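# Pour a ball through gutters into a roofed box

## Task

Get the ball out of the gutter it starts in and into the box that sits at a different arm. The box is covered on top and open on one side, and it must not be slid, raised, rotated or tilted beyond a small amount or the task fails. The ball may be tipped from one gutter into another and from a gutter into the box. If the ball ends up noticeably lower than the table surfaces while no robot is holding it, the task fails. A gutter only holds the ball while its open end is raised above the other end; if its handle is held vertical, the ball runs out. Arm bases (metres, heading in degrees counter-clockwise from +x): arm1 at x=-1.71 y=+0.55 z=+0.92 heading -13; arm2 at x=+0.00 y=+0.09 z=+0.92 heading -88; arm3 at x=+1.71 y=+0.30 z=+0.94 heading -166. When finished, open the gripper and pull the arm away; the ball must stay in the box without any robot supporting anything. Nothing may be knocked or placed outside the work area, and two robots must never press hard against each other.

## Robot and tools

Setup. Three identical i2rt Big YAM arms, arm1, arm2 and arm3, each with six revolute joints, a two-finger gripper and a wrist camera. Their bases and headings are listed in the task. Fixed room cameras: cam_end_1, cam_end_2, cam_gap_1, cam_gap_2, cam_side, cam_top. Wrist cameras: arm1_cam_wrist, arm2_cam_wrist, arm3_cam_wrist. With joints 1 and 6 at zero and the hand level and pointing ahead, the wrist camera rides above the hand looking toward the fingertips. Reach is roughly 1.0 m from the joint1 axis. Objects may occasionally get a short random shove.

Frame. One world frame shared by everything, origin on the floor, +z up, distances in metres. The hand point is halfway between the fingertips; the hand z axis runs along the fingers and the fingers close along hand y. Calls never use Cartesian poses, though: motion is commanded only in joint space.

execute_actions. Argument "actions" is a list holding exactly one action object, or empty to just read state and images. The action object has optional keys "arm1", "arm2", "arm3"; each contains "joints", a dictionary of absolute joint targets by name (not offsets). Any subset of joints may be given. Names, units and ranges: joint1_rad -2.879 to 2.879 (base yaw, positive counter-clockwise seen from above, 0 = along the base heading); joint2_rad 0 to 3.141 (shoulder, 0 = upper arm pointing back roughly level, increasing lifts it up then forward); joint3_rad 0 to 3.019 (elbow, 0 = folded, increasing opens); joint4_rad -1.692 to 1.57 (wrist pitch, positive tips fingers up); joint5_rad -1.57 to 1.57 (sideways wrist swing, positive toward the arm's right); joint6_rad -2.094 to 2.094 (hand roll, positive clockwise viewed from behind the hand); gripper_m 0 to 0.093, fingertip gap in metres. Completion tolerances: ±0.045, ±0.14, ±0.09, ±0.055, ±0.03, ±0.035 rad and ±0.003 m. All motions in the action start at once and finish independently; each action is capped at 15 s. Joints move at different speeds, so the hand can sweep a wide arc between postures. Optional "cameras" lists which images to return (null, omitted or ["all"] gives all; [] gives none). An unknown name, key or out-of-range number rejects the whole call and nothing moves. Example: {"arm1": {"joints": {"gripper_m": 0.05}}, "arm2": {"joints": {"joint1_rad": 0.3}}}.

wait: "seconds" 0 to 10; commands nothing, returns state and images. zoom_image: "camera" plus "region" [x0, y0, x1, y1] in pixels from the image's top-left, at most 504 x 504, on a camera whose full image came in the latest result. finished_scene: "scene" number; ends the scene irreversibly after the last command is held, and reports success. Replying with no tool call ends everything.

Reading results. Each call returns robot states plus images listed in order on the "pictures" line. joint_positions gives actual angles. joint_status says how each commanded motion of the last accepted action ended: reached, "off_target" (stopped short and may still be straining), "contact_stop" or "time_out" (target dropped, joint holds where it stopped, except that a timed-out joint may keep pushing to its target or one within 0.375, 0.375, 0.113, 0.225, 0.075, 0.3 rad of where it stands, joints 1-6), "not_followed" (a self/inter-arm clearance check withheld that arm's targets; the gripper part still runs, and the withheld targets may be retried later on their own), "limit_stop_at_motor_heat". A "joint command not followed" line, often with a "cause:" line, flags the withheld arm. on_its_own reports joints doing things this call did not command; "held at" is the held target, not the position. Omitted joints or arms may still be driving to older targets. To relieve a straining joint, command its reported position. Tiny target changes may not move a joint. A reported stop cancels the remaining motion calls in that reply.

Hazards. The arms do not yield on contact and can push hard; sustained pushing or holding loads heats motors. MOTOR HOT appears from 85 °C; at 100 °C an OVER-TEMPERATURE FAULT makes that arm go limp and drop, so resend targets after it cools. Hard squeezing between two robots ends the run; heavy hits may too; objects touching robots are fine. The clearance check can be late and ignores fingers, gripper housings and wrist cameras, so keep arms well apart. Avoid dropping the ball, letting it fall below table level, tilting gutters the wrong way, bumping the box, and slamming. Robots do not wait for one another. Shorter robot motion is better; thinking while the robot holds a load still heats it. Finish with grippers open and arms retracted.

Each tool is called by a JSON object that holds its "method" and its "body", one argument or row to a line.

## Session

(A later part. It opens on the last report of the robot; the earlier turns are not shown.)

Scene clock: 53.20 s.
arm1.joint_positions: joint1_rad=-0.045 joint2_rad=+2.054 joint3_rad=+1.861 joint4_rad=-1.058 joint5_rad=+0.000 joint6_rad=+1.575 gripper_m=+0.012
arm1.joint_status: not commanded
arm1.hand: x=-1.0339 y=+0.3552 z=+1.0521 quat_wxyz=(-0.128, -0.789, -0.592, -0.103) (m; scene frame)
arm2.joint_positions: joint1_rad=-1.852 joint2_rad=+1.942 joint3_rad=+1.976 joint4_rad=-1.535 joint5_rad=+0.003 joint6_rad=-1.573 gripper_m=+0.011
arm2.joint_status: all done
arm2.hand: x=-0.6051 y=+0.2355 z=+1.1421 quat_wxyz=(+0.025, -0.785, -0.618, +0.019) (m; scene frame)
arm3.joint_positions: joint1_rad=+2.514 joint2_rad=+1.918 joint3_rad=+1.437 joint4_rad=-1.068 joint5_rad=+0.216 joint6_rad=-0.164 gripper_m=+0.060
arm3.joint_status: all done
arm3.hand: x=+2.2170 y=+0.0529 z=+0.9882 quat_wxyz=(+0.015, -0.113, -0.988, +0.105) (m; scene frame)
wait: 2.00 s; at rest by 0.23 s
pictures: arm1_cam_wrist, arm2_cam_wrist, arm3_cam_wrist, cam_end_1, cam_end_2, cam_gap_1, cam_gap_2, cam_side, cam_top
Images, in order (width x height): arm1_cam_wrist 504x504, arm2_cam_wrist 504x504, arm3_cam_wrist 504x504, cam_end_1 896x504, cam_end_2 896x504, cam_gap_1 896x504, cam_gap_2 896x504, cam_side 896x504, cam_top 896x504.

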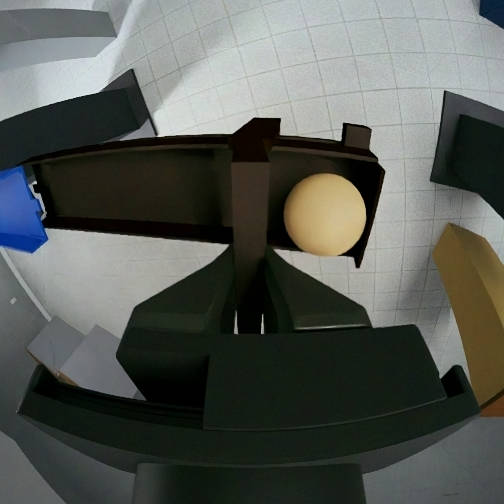

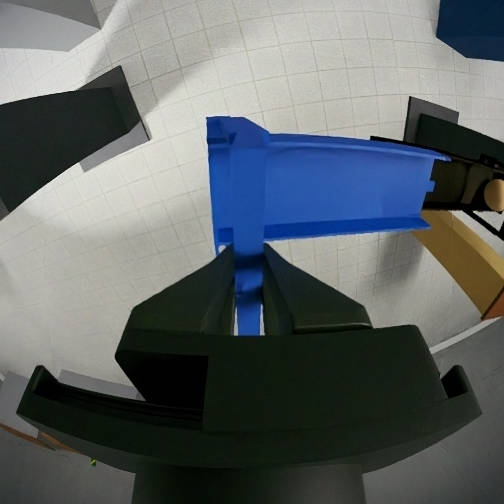

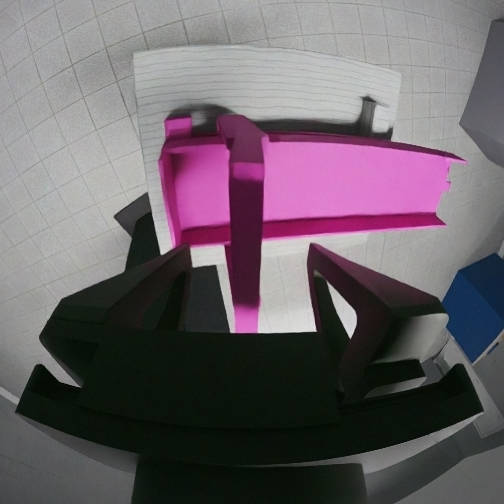

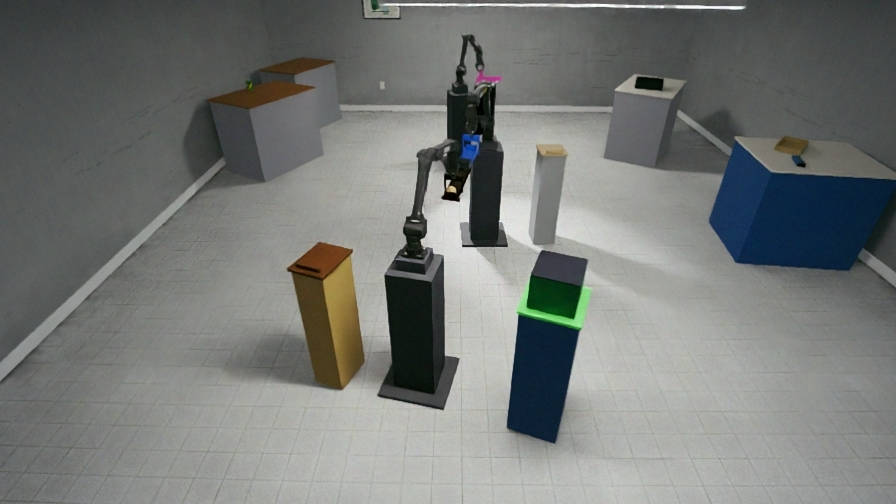

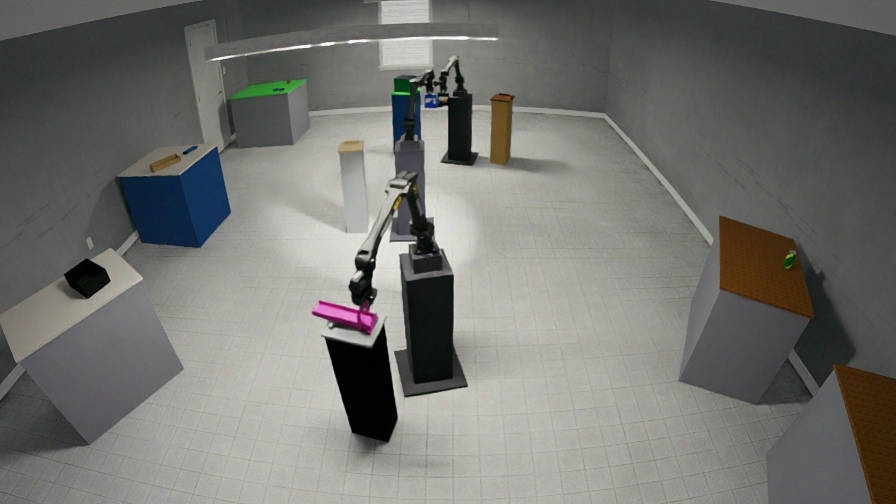

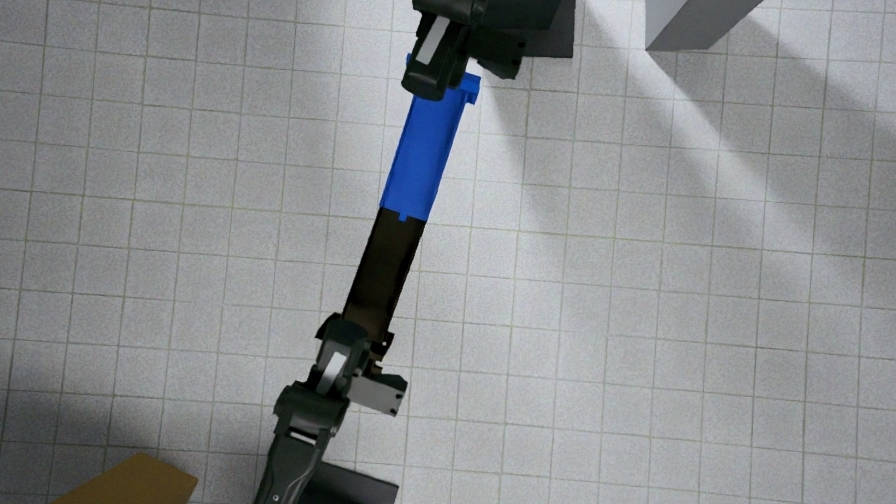

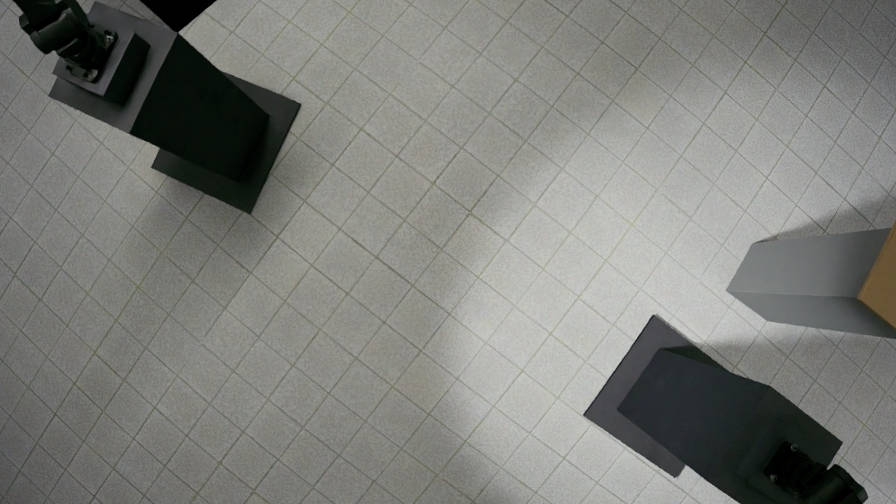

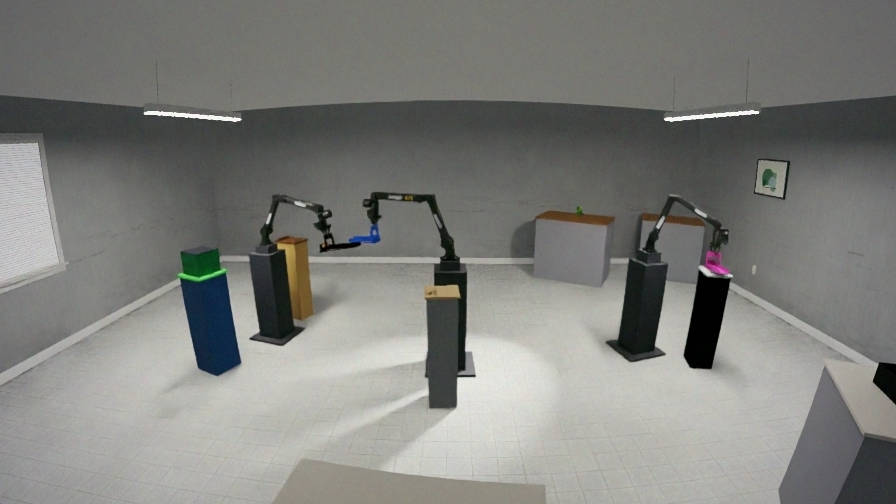

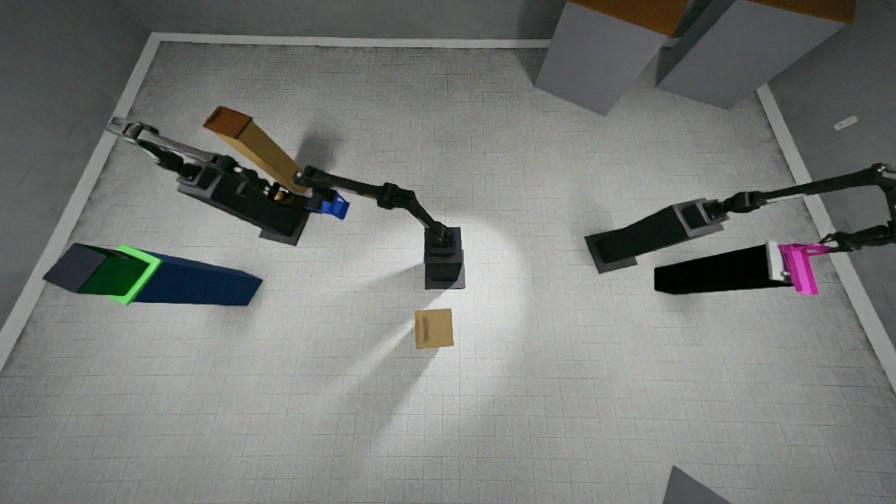

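{"method": "execute_actions", "body": {
  "actions": []
}}

Scene clock: 53.87 s.
arm1.joint_positions: joint1_rad=-0.045 joint2_rad=+2.054 joint3_rad=+1.861 joint4_rad=-1.058 joint5_rad=+0.000 joint6_rad=+1.575 gripper_m=+0.012
arm1.joint_status: not commanded
arm1.hand: x=-1.0339 y=+0.3552 z=+1.0521 quat_wxyz=(-0.128, -0.789, -0.592, -0.103) (m; scene frame)
arm2.joint_positions: joint1_rad=-1.852 joint2_rad=+1.942 joint3_rad=+1.976 joint4_rad=-1.535 joint5_rad=+0.003 joint6_rad=-1.573 gripper_m=+0.011
arm2.joint_status: all done
arm2.hand: x=-0.6051 y=+0.2355 z=+1.1421 quat_wxyz=(+0.025, -0.785, -0.618, +0.019) (m; scene frame)
arm3.joint_positions: joint1_rad=+2.514 joint2_rad=+1.918 joint3_rad=+1.437 joint4_rad=-1.068 joint5_rad=+0.216 joint6_rad=-0.164 gripper_m=+0.060
arm3.joint_status: all done
arm3.hand: x=+2.2170 y=+0.0529 z=+0.9882 quat_wxyz=(+0.015, -0.113, -0.988, +0.105) (m; scene frame)
pictures: arm1_cam_wrist, arm2_cam_wrist, arm3_cam_wrist, cam_end_1, cam_end_2, cam_gap_1, cam_gap_2, cam_side, cam_top
Images, in order (width x height): arm1_cam_wrist 504x504, arm2_cam_wrist 504x504, arm3_cam_wrist 504x504, cam_end_1 896x504, cam_end_2 896x504, cam_gap_1 896x504, cam_gap_2 896x504, cam_side 896x504, cam_top 896x504.

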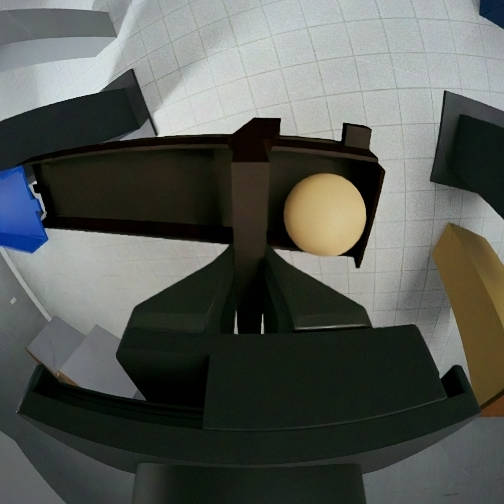

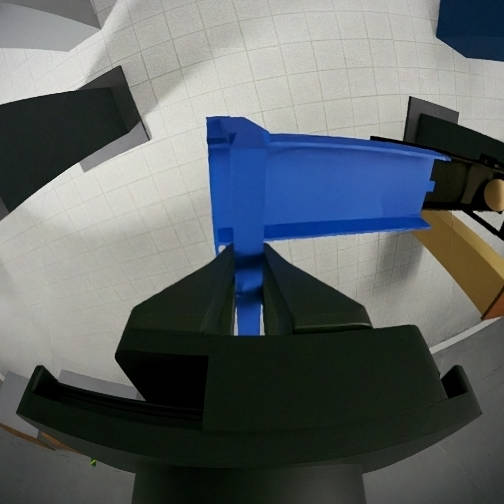

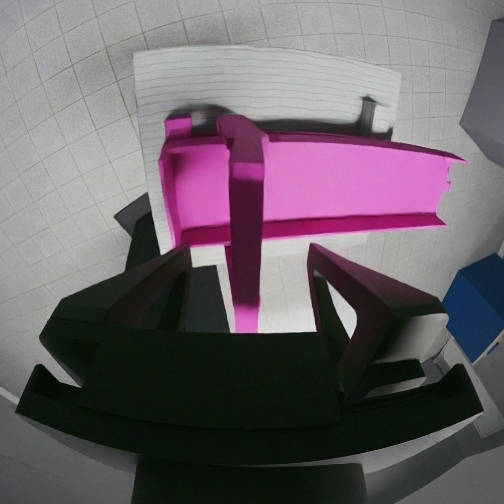

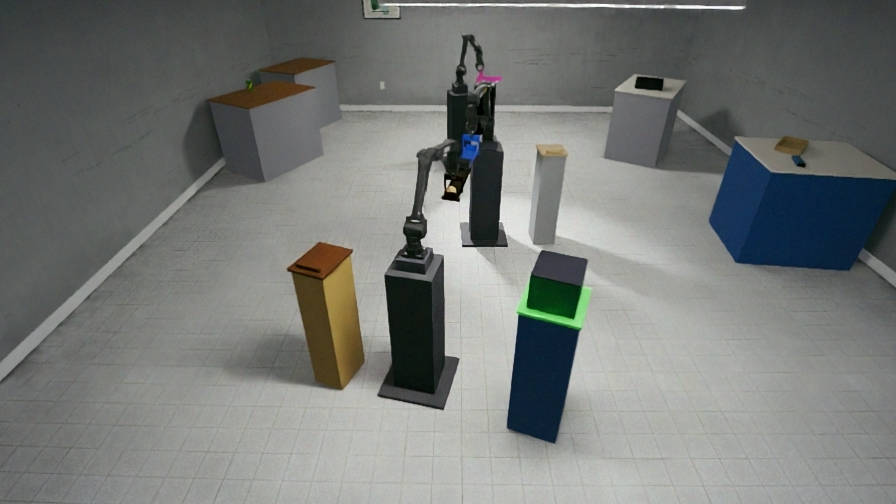

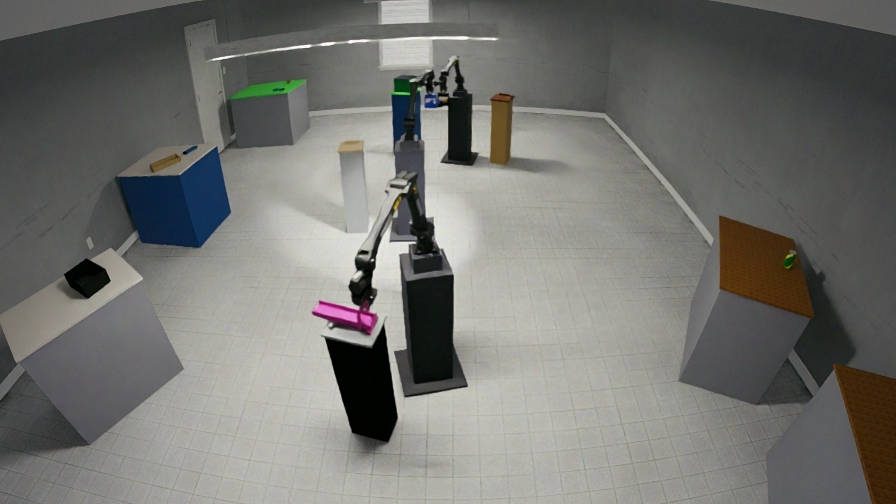

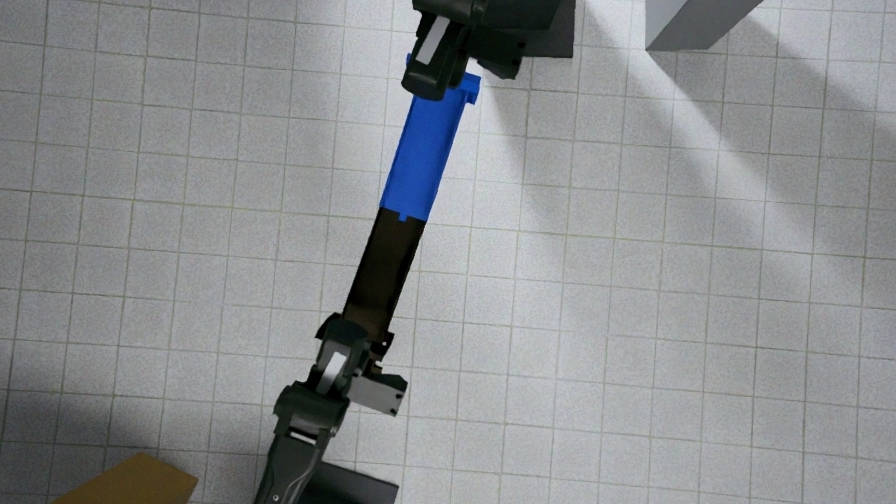

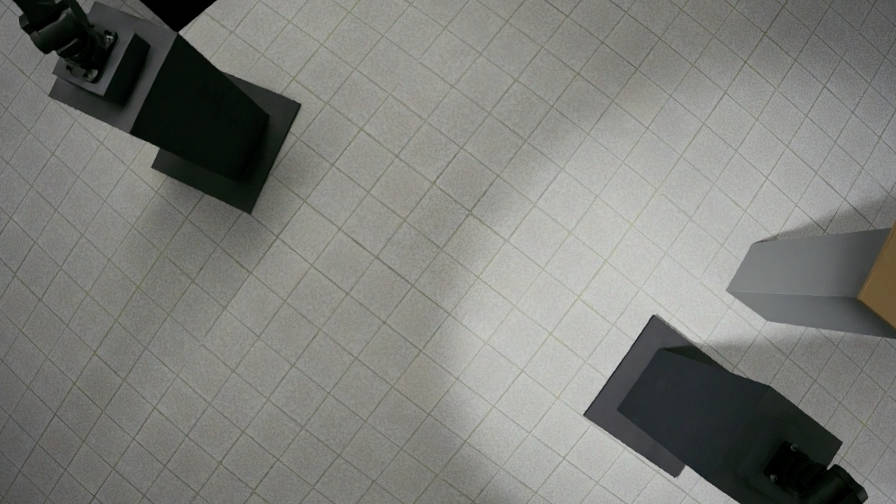

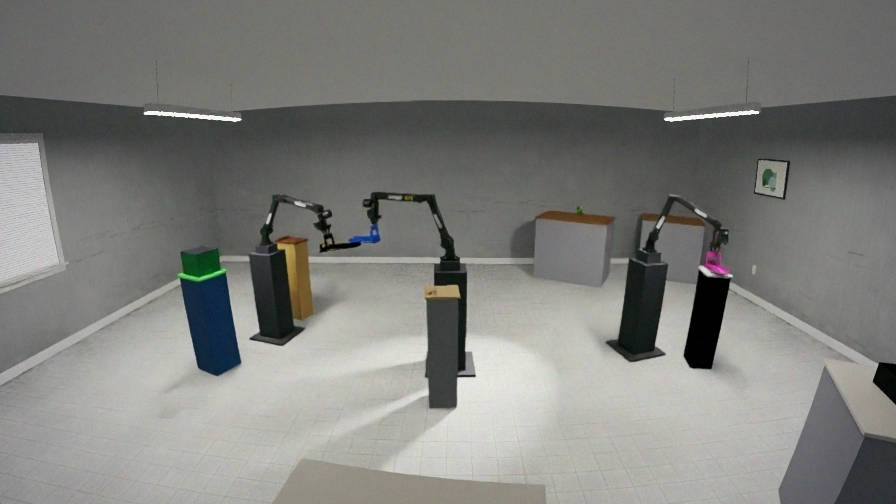

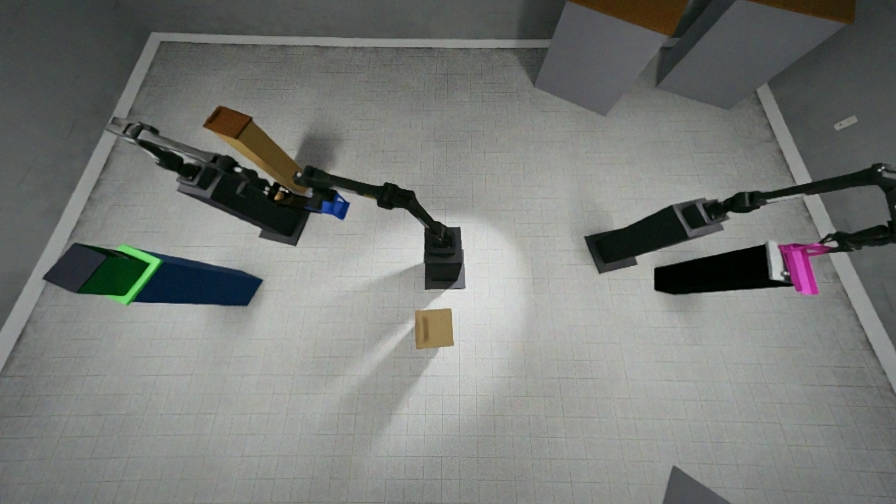

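{"method": "execute_actions", "body": {
  "actions": [
    {"arm1":{"joints":{"joint4_rad":-0.84}},"arm2":{"joints":{"joint1_rad":-1.45,"joint2_rad":1.68,"joint6_rad":-1.2}},"arm3":{"joints":{"joint2_rad":1.72,"joint3_rad":1.5,"joint4_rad":-1.25}}}
  ],
  "cameras": ["arm1_cam_wrist","cam_side"]
}}

Scene clock: 55.83 s.
arm1.joint_positions: joint1_rad=-0.045 joint2_rad=+2.054 joint3_rad=+1.861 joint4_rad=-0.868 joint5_rad=+0.000 joint6_rad=+1.575 gripper_m=+0.012
arm1.joint_status: all done
arm1.hand: x=-0.9931 y=+0.3434 z=+1.0713 quat_wxyz=(-0.202, -0.773, -0.579, -0.159) (m; scene frame)
arm2.joint_positions: joint1_rad=-1.456 joint2_rad=+1.671 joint3_rad=+1.976 joint4_rad=-1.538 joint5_rad=-0.002 joint6_rad=-1.209 gripper_m=+0.011
arm2.joint_status: all done
arm2.hand: x=-0.5686 y=-0.0016 z=+1.3002 quat_wxyz=(+0.081, -0.765, -0.622, +0.144) (m; scene frame)
arm3.joint_positions: joint1_rad=+2.514 joint2_rad=+1.704 joint3_rad=+1.465 joint4_rad=-1.243 joint5_rad=+0.217 joint6_rad=-0.164 gripper_m=+0.060
arm3.joint_status: all done
arm3.hand: x=+2.1916 y=+0.0626 z=+1.1088 quat_wxyz=(-0.017, -0.117, -0.986, +0.114) (m; scene frame)
pictures: arm1_cam_wrist, cam_side
Images, in order (width x height): arm1_cam_wrist 504x504, cam_side 896x504.

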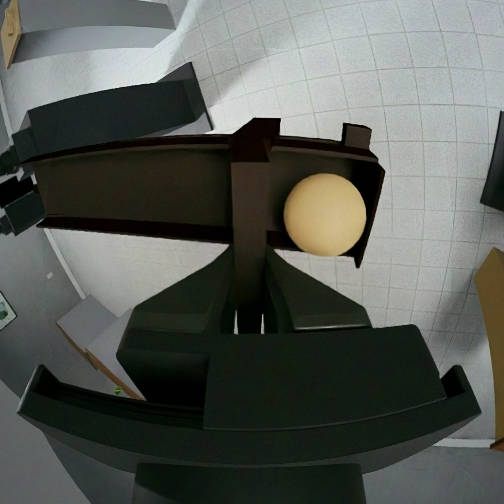

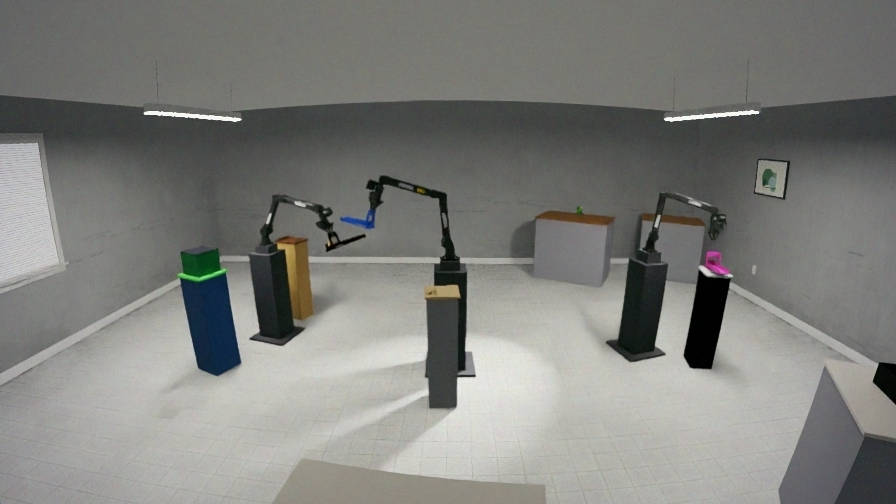

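{"method": "execute_actions", "body": {
  "actions": [
    {"arm1":{"joints":{"joint1_rad":-1.755,"joint2_rad":0.96,"joint3_rad":0.95,"joint4_rad":-0.86}},"arm2":{"joints":{"joint1_rad":0.095,"joint2_rad":1.68,"joint3_rad":1.42,"joint4_rad":-1.28,"joint5_rad":0.2,"joint6_rad":0.055}},"arm3":{"joints":{"joint2_rad":1.1,"joint3_rad":1.2,"joint4_rad":-1.25}}}
  ],
  "cameras": ["arm1_cam_wrist","arm2_cam_wrist","cam_end_1","cam_side"]
}}

Scene clock: 58.33 s.
arm1.joint_positions: joint1_rad=-1.751 joint2_rad=+0.978 joint3_rad=+0.952 joint4_rad=-0.863 joint5_rad=+0.003 joint6_rad=+1.575 gripper_m=+0.012
arm1.joint_status: all done
arm1.hand: x=-1.8815 y=+0.1809 z=+1.1948 quat_wxyz=(-0.323, -0.923, +0.198, +0.064) (m; scene frame)
arm2.joint_positions: joint1_rad=+0.102 joint2_rad=+1.704 joint3_rad=+1.420 joint4_rad=-1.281 joint5_rad=+0.195 joint6_rad=+0.046 gripper_m=+0.011
arm2.joint_status: all done
arm2.hand: x=+0.0386 y=-0.4203 z=+1.0694 quat_wxyz=(+0.056, -0.669, -0.737, +0.076) (m; scene frame)
arm3.joint_positions: joint1_rad=+2.514 joint2_rad=+1.093 joint3_rad=+1.212 joint4_rad=-1.246 joint5_rad=+0.217 joint6_rad=-0.164 gripper_m=+0.060
arm3.joint_status: all done
arm3.hand: x=+2.0600 y=+0.1158 z=+1.2671 quat_wxyz=(-0.185, -0.133, -0.961, +0.160) (m; scene frame)
pictures: arm1_cam_wrist, arm2_cam_wrist, cam_end_1, cam_side
Images, in order (width x height): arm1_cam_wrist 504x504, arm2_cam_wrist 504x504, cam_end_1 896x504, cam_side 896x504.

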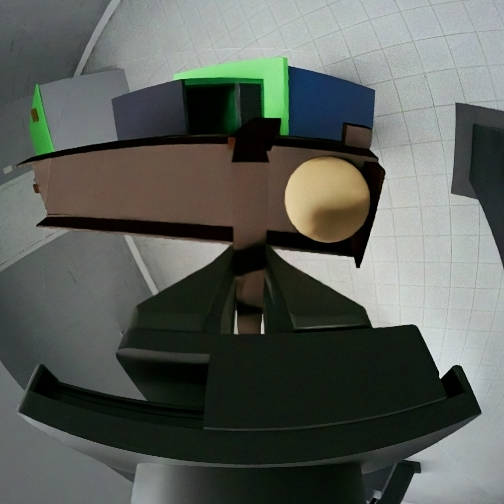

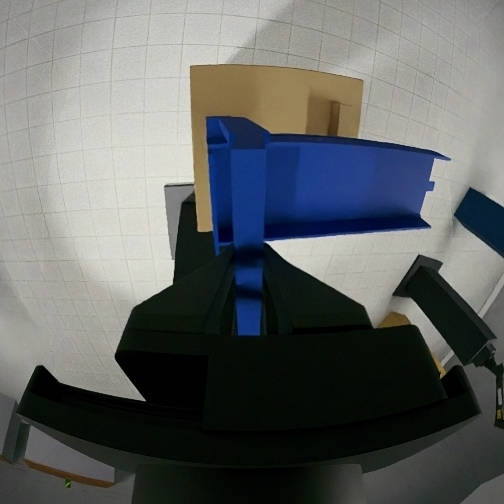

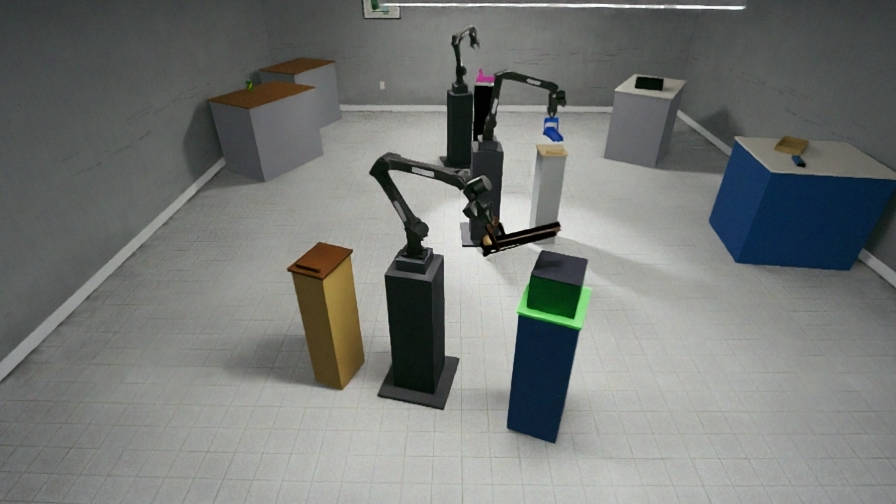

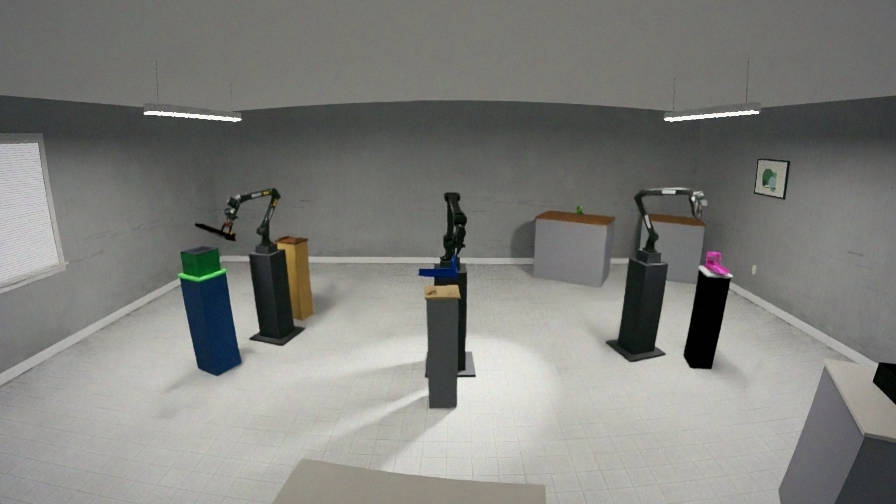

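{"method": "execute_actions", "body": {
  "actions": [
    {"arm1":{"joints":{"joint3_rad":0.77,"joint4_rad":-1.085}},"arm2":{"joints":{"joint2_rad":1.79,"joint3_rad":1.335,"joint4_rad":-1.085}}}
  ],
  "cameras": ["arm1_cam_wrist","arm2_cam_wrist","cam_end_1","cam_side"]
}}

Scene clock: 59.77 s.
arm1.joint_positions: joint1_rad=-1.751 joint2_rad=+0.949 joint3_rad=+0.770 joint4_rad=-1.053 joint5_rad=+0.001 joint6_rad=+1.576 gripper_m=+0.012
arm1.joint_status: all done
arm1.hand: x=-1.8439 y=+0.2634 z=+1.0918 quat_wxyz=(-0.161, -0.965, +0.206, +0.029) (m; scene frame)
arm2.joint_positions: joint1_rad=+0.102 joint2_rad=+1.798 joint3_rad=+1.328 joint4_rad=-1.094 joint5_rad=+0.195 joint6_rad=+0.047 gripper_m=+0.011
arm2.joint_status: all done
arm2.hand: x=+0.0402 y=-0.4282 z=+0.9904 quat_wxyz=(+0.056, -0.669, -0.737, +0.076) (m; scene frame)
arm3.joint_positions: joint1_rad=+2.514 joint2_rad=+1.093 joint3_rad=+1.212 joint4_rad=-1.246 joint5_rad=+0.217 joint6_rad=-0.164 gripper_m=+0.060
arm3.joint_status: not commanded
arm3.hand: x=+2.0600 y=+0.1158 z=+1.2671 quat_wxyz=(-0.185, -0.133, -0.961, +0.160) (m; scene frame)
pictures: arm1_cam_wrist, arm2_cam_wrist, cam_end_1, cam_side
Images, in order (width x height): arm1_cam_wrist 504x504, arm2_cam_wrist 504x504, cam_end_1 896x504, cam_side 896x504.

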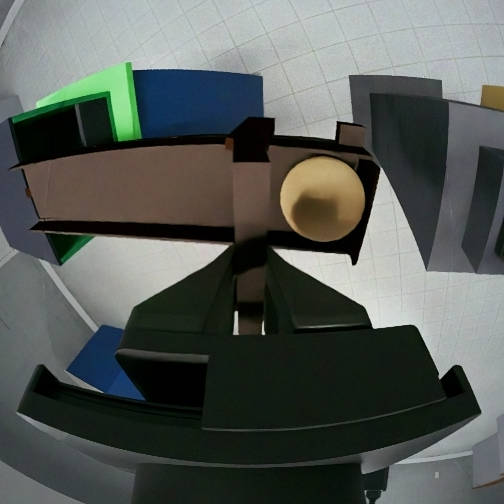

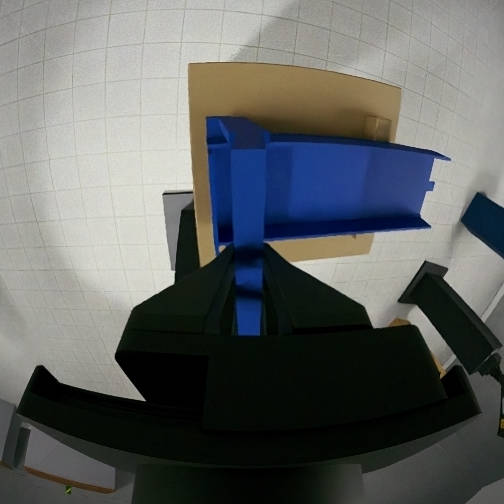

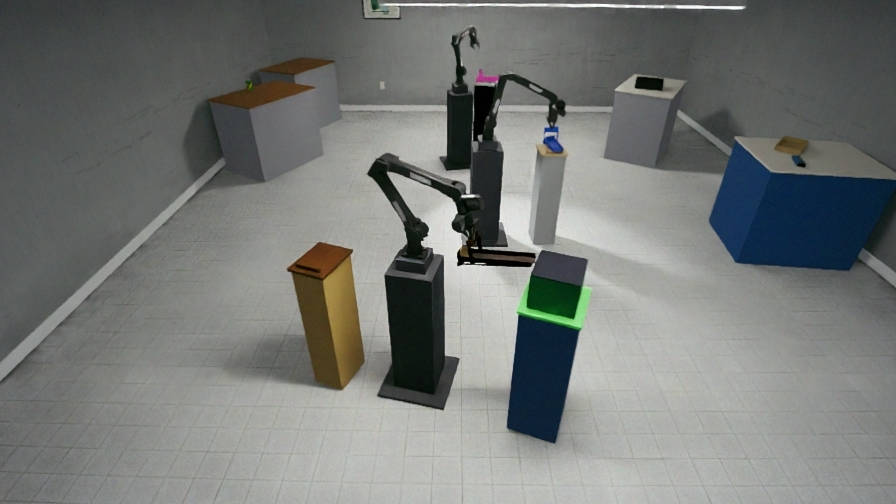

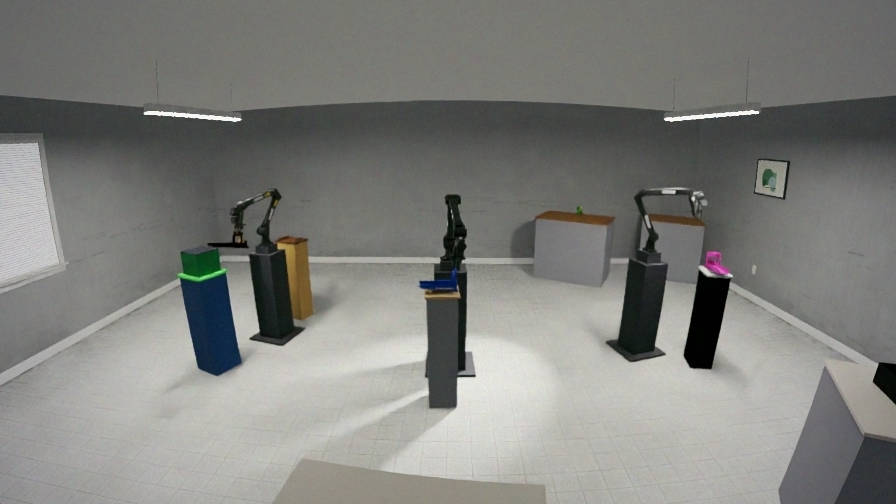

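{"method": "zoom_image", "body": {
  "camera": "cam_end_1",
  "region": [430, 190, 630, 330]
}}

{"method": "zoom_image", "body": {
  "camera": "arm1_cam_wrist",
  "region": [0, 60, 200, 290]
}}

{"method": "zoom_image", "body": {
  "camera": "cam_side",
  "region": [160, 180, 300, 300]
}}

Region (430, 190, 630, 330) of cam_end_1's 896x504 image, scaled by 2.520, with more detail than that image has; it fills the top 353 rows of this view, and the rest is white.

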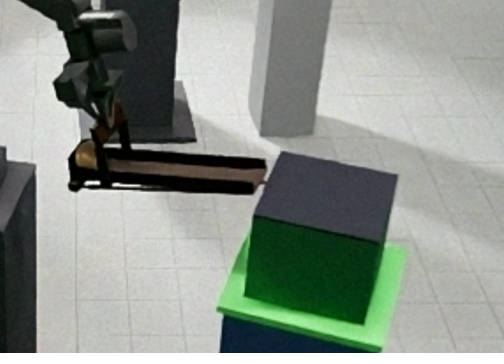

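Region (0, 60, 200, 290) of arm1_cam_wrist's 504x504 image, scaled by 2.191, with more detail than that image has; it fills the left 438 columns of this view, and the rest is white.

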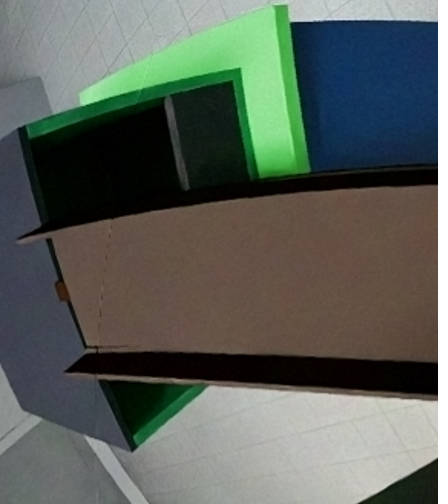

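Region (160, 180, 300, 300) of cam_side's 896x504 image, scaled by 3.600, with more detail than that image has; it fills the top 432 rows of this view, and the rest is white.

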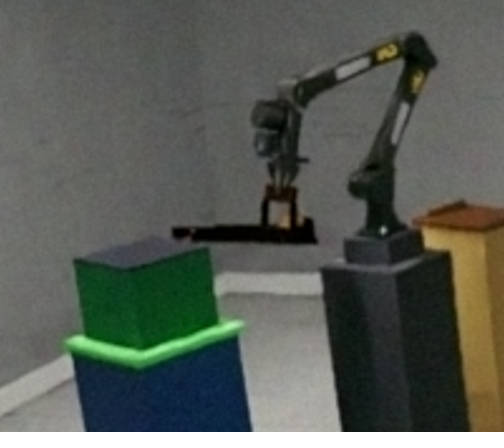

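{"method": "execute_actions", "body": {
  "actions": [
    {"arm1":{"joints":{"joint2_rad":0.83,"joint4_rad":-1.04}},"arm2":{"joints":{"joint3_rad":1.305,"joint4_rad":-1.065}}}
  ],
  "cameras": ["arm1_cam_wrist","arm2_cam_wrist","cam_end_1","cam_side"]
}}

Scene clock: 61.20 s.
arm1.joint_positions: joint1_rad=-1.751 joint2_rad=+0.831 joint3_rad=+0.769 joint4_rad=-1.049 joint5_rad=+0.001 joint6_rad=+1.576 gripper_m=+0.012
arm1.joint_status: all done
arm1.hand: x=-1.8416 y=+0.2694 z=+1.1259 quat_wxyz=(-0.219, -0.953, +0.204, +0.041) (m; scene frame)
arm2.joint_positions: joint1_rad=+0.102 joint2_rad=+1.798 joint3_rad=+1.309 joint4_rad=-1.075 joint5_rad=+0.198 joint6_rad=+0.047 gripper_m=+0.011
arm2.joint_status: all done
arm2.hand: x=+0.0393 y=-0.4251 z=+0.9842 quat_wxyz=(+0.057, -0.669, -0.737, +0.077) (m; scene frame)
arm3.joint_positions: joint1_rad=+2.514 joint2_rad=+1.093 joint3_rad=+1.212 joint4_rad=-1.246 joint5_rad=+0.217 joint6_rad=-0.164 gripper_m=+0.060
arm3.joint_status: not commanded
arm3.hand: x=+2.0600 y=+0.1158 z=+1.2671 quat_wxyz=(-0.185, -0.133, -0.961, +0.160) (m; scene frame)
pictures: arm1_cam_wrist, arm2_cam_wrist, cam_end_1, cam_side
Images, in order (width x height): arm1_cam_wrist 504x504, arm2_cam_wrist 504x504, cam_end_1 896x504, cam_side 896x504.

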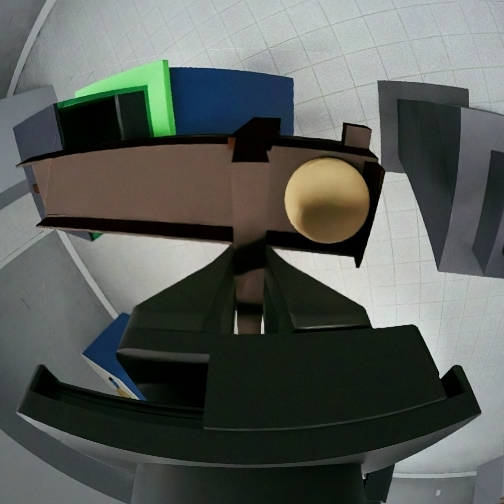

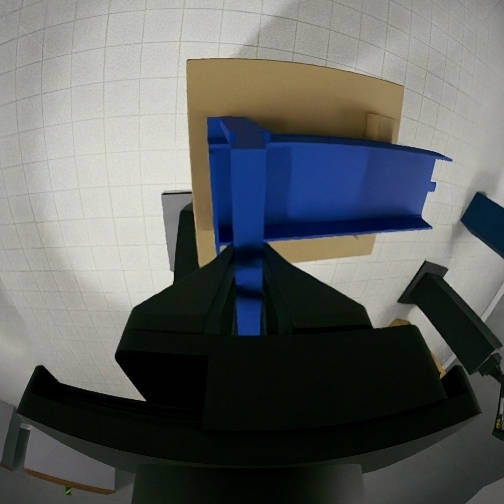

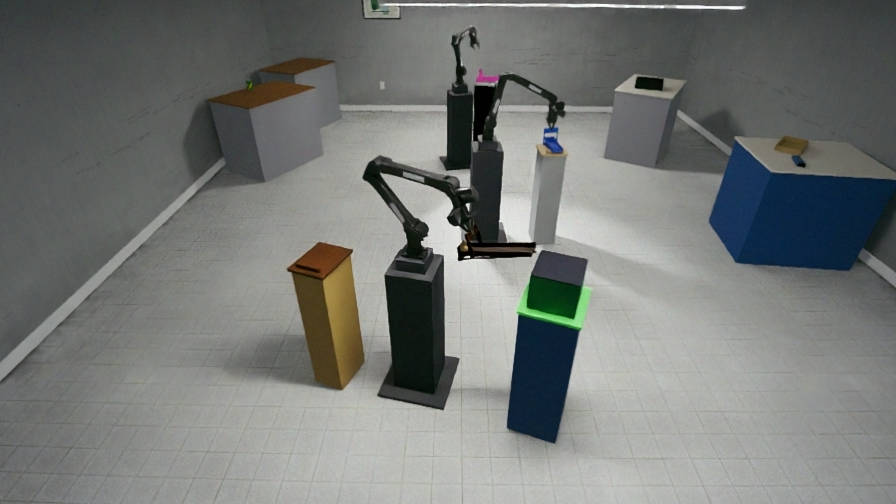

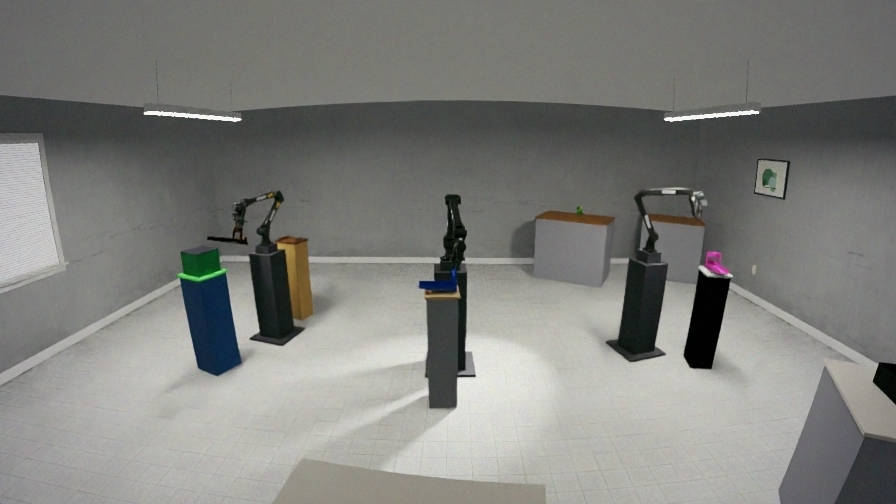

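{"method": "execute_actions", "body": {
  "actions": [
    {"arm1":{"joints":{"joint3_rad":0.64,"joint4_rad":-1.11}},"arm2":{"joints":{"joint3_rad":1.292,"joint4_rad":-1.05,"joint5_rad":0.21}}}
  ],
  "cameras": ["arm1_cam_wrist","arm2_cam_wrist","cam_end_1","cam_side"]
}}

Scene clock: 63.20 s.
arm1.joint_positions: joint1_rad=-1.751 joint2_rad=+0.836 joint3_rad=+0.630 joint4_rad=-1.112 joint5_rad=+0.001 joint6_rad=+1.576 gripper_m=+0.012
arm1.joint_status: all done
arm1.hand: x=-1.8191 y=+0.3188 z=+1.0553 quat_wxyz=(-0.119, -0.971, +0.207, +0.020) (m; scene frame)
arm2.joint_positions: joint1_rad=+0.102 joint2_rad=+1.798 joint3_rad=+1.302 joint4_rad=-1.063 joint5_rad=+0.208 joint6_rad=+0.048 gripper_m=+0.011
arm2.joint_status: all done
arm2.hand: x=+0.0376 y=-0.4254 z=+0.9822 quat_wxyz=(+0.058, -0.669, -0.736, +0.083) (m; scene frame)
arm3.joint_positions: joint1_rad=+2.514 joint2_rad=+1.093 joint3_rad=+1.212 joint4_rad=-1.246 joint5_rad=+0.217 joint6_rad=-0.164 gripper_m=+0.060
arm3.joint_status: not commanded
arm3.hand: x=+2.0600 y=+0.1158 z=+1.2671 quat_wxyz=(-0.185, -0.133, -0.961, +0.160) (m; scene frame)
pictures: arm1_cam_wrist, arm2_cam_wrist, cam_end_1, cam_side
Images, in order (width x height): arm1_cam_wrist 504x504, arm2_cam_wrist 504x504, cam_end_1 896x504, cam_side 896x504.

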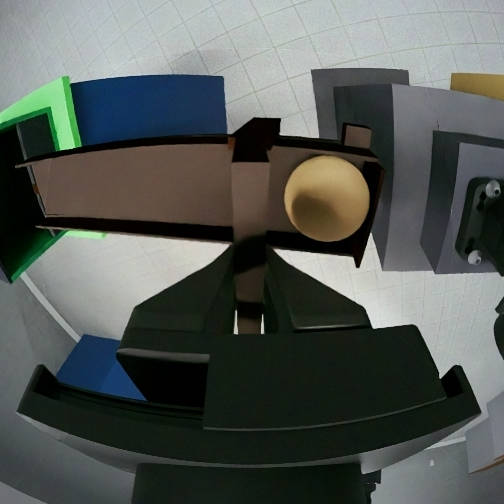

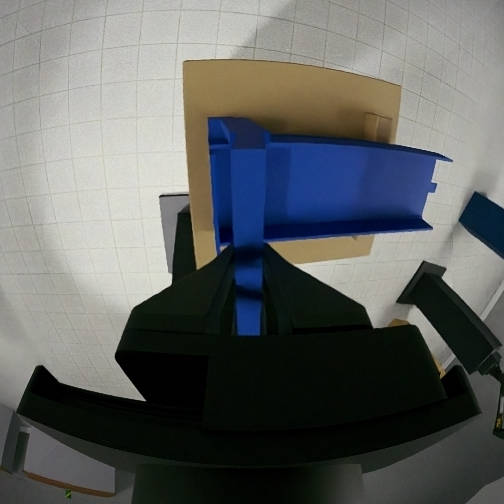

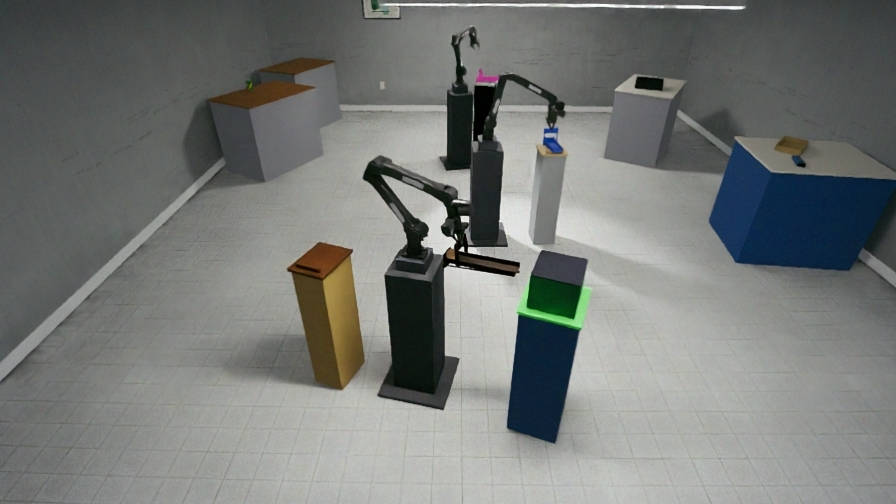

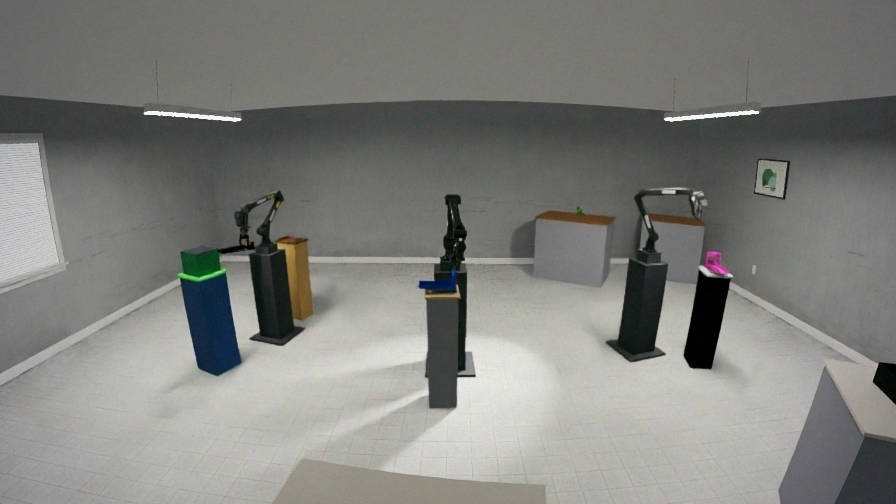

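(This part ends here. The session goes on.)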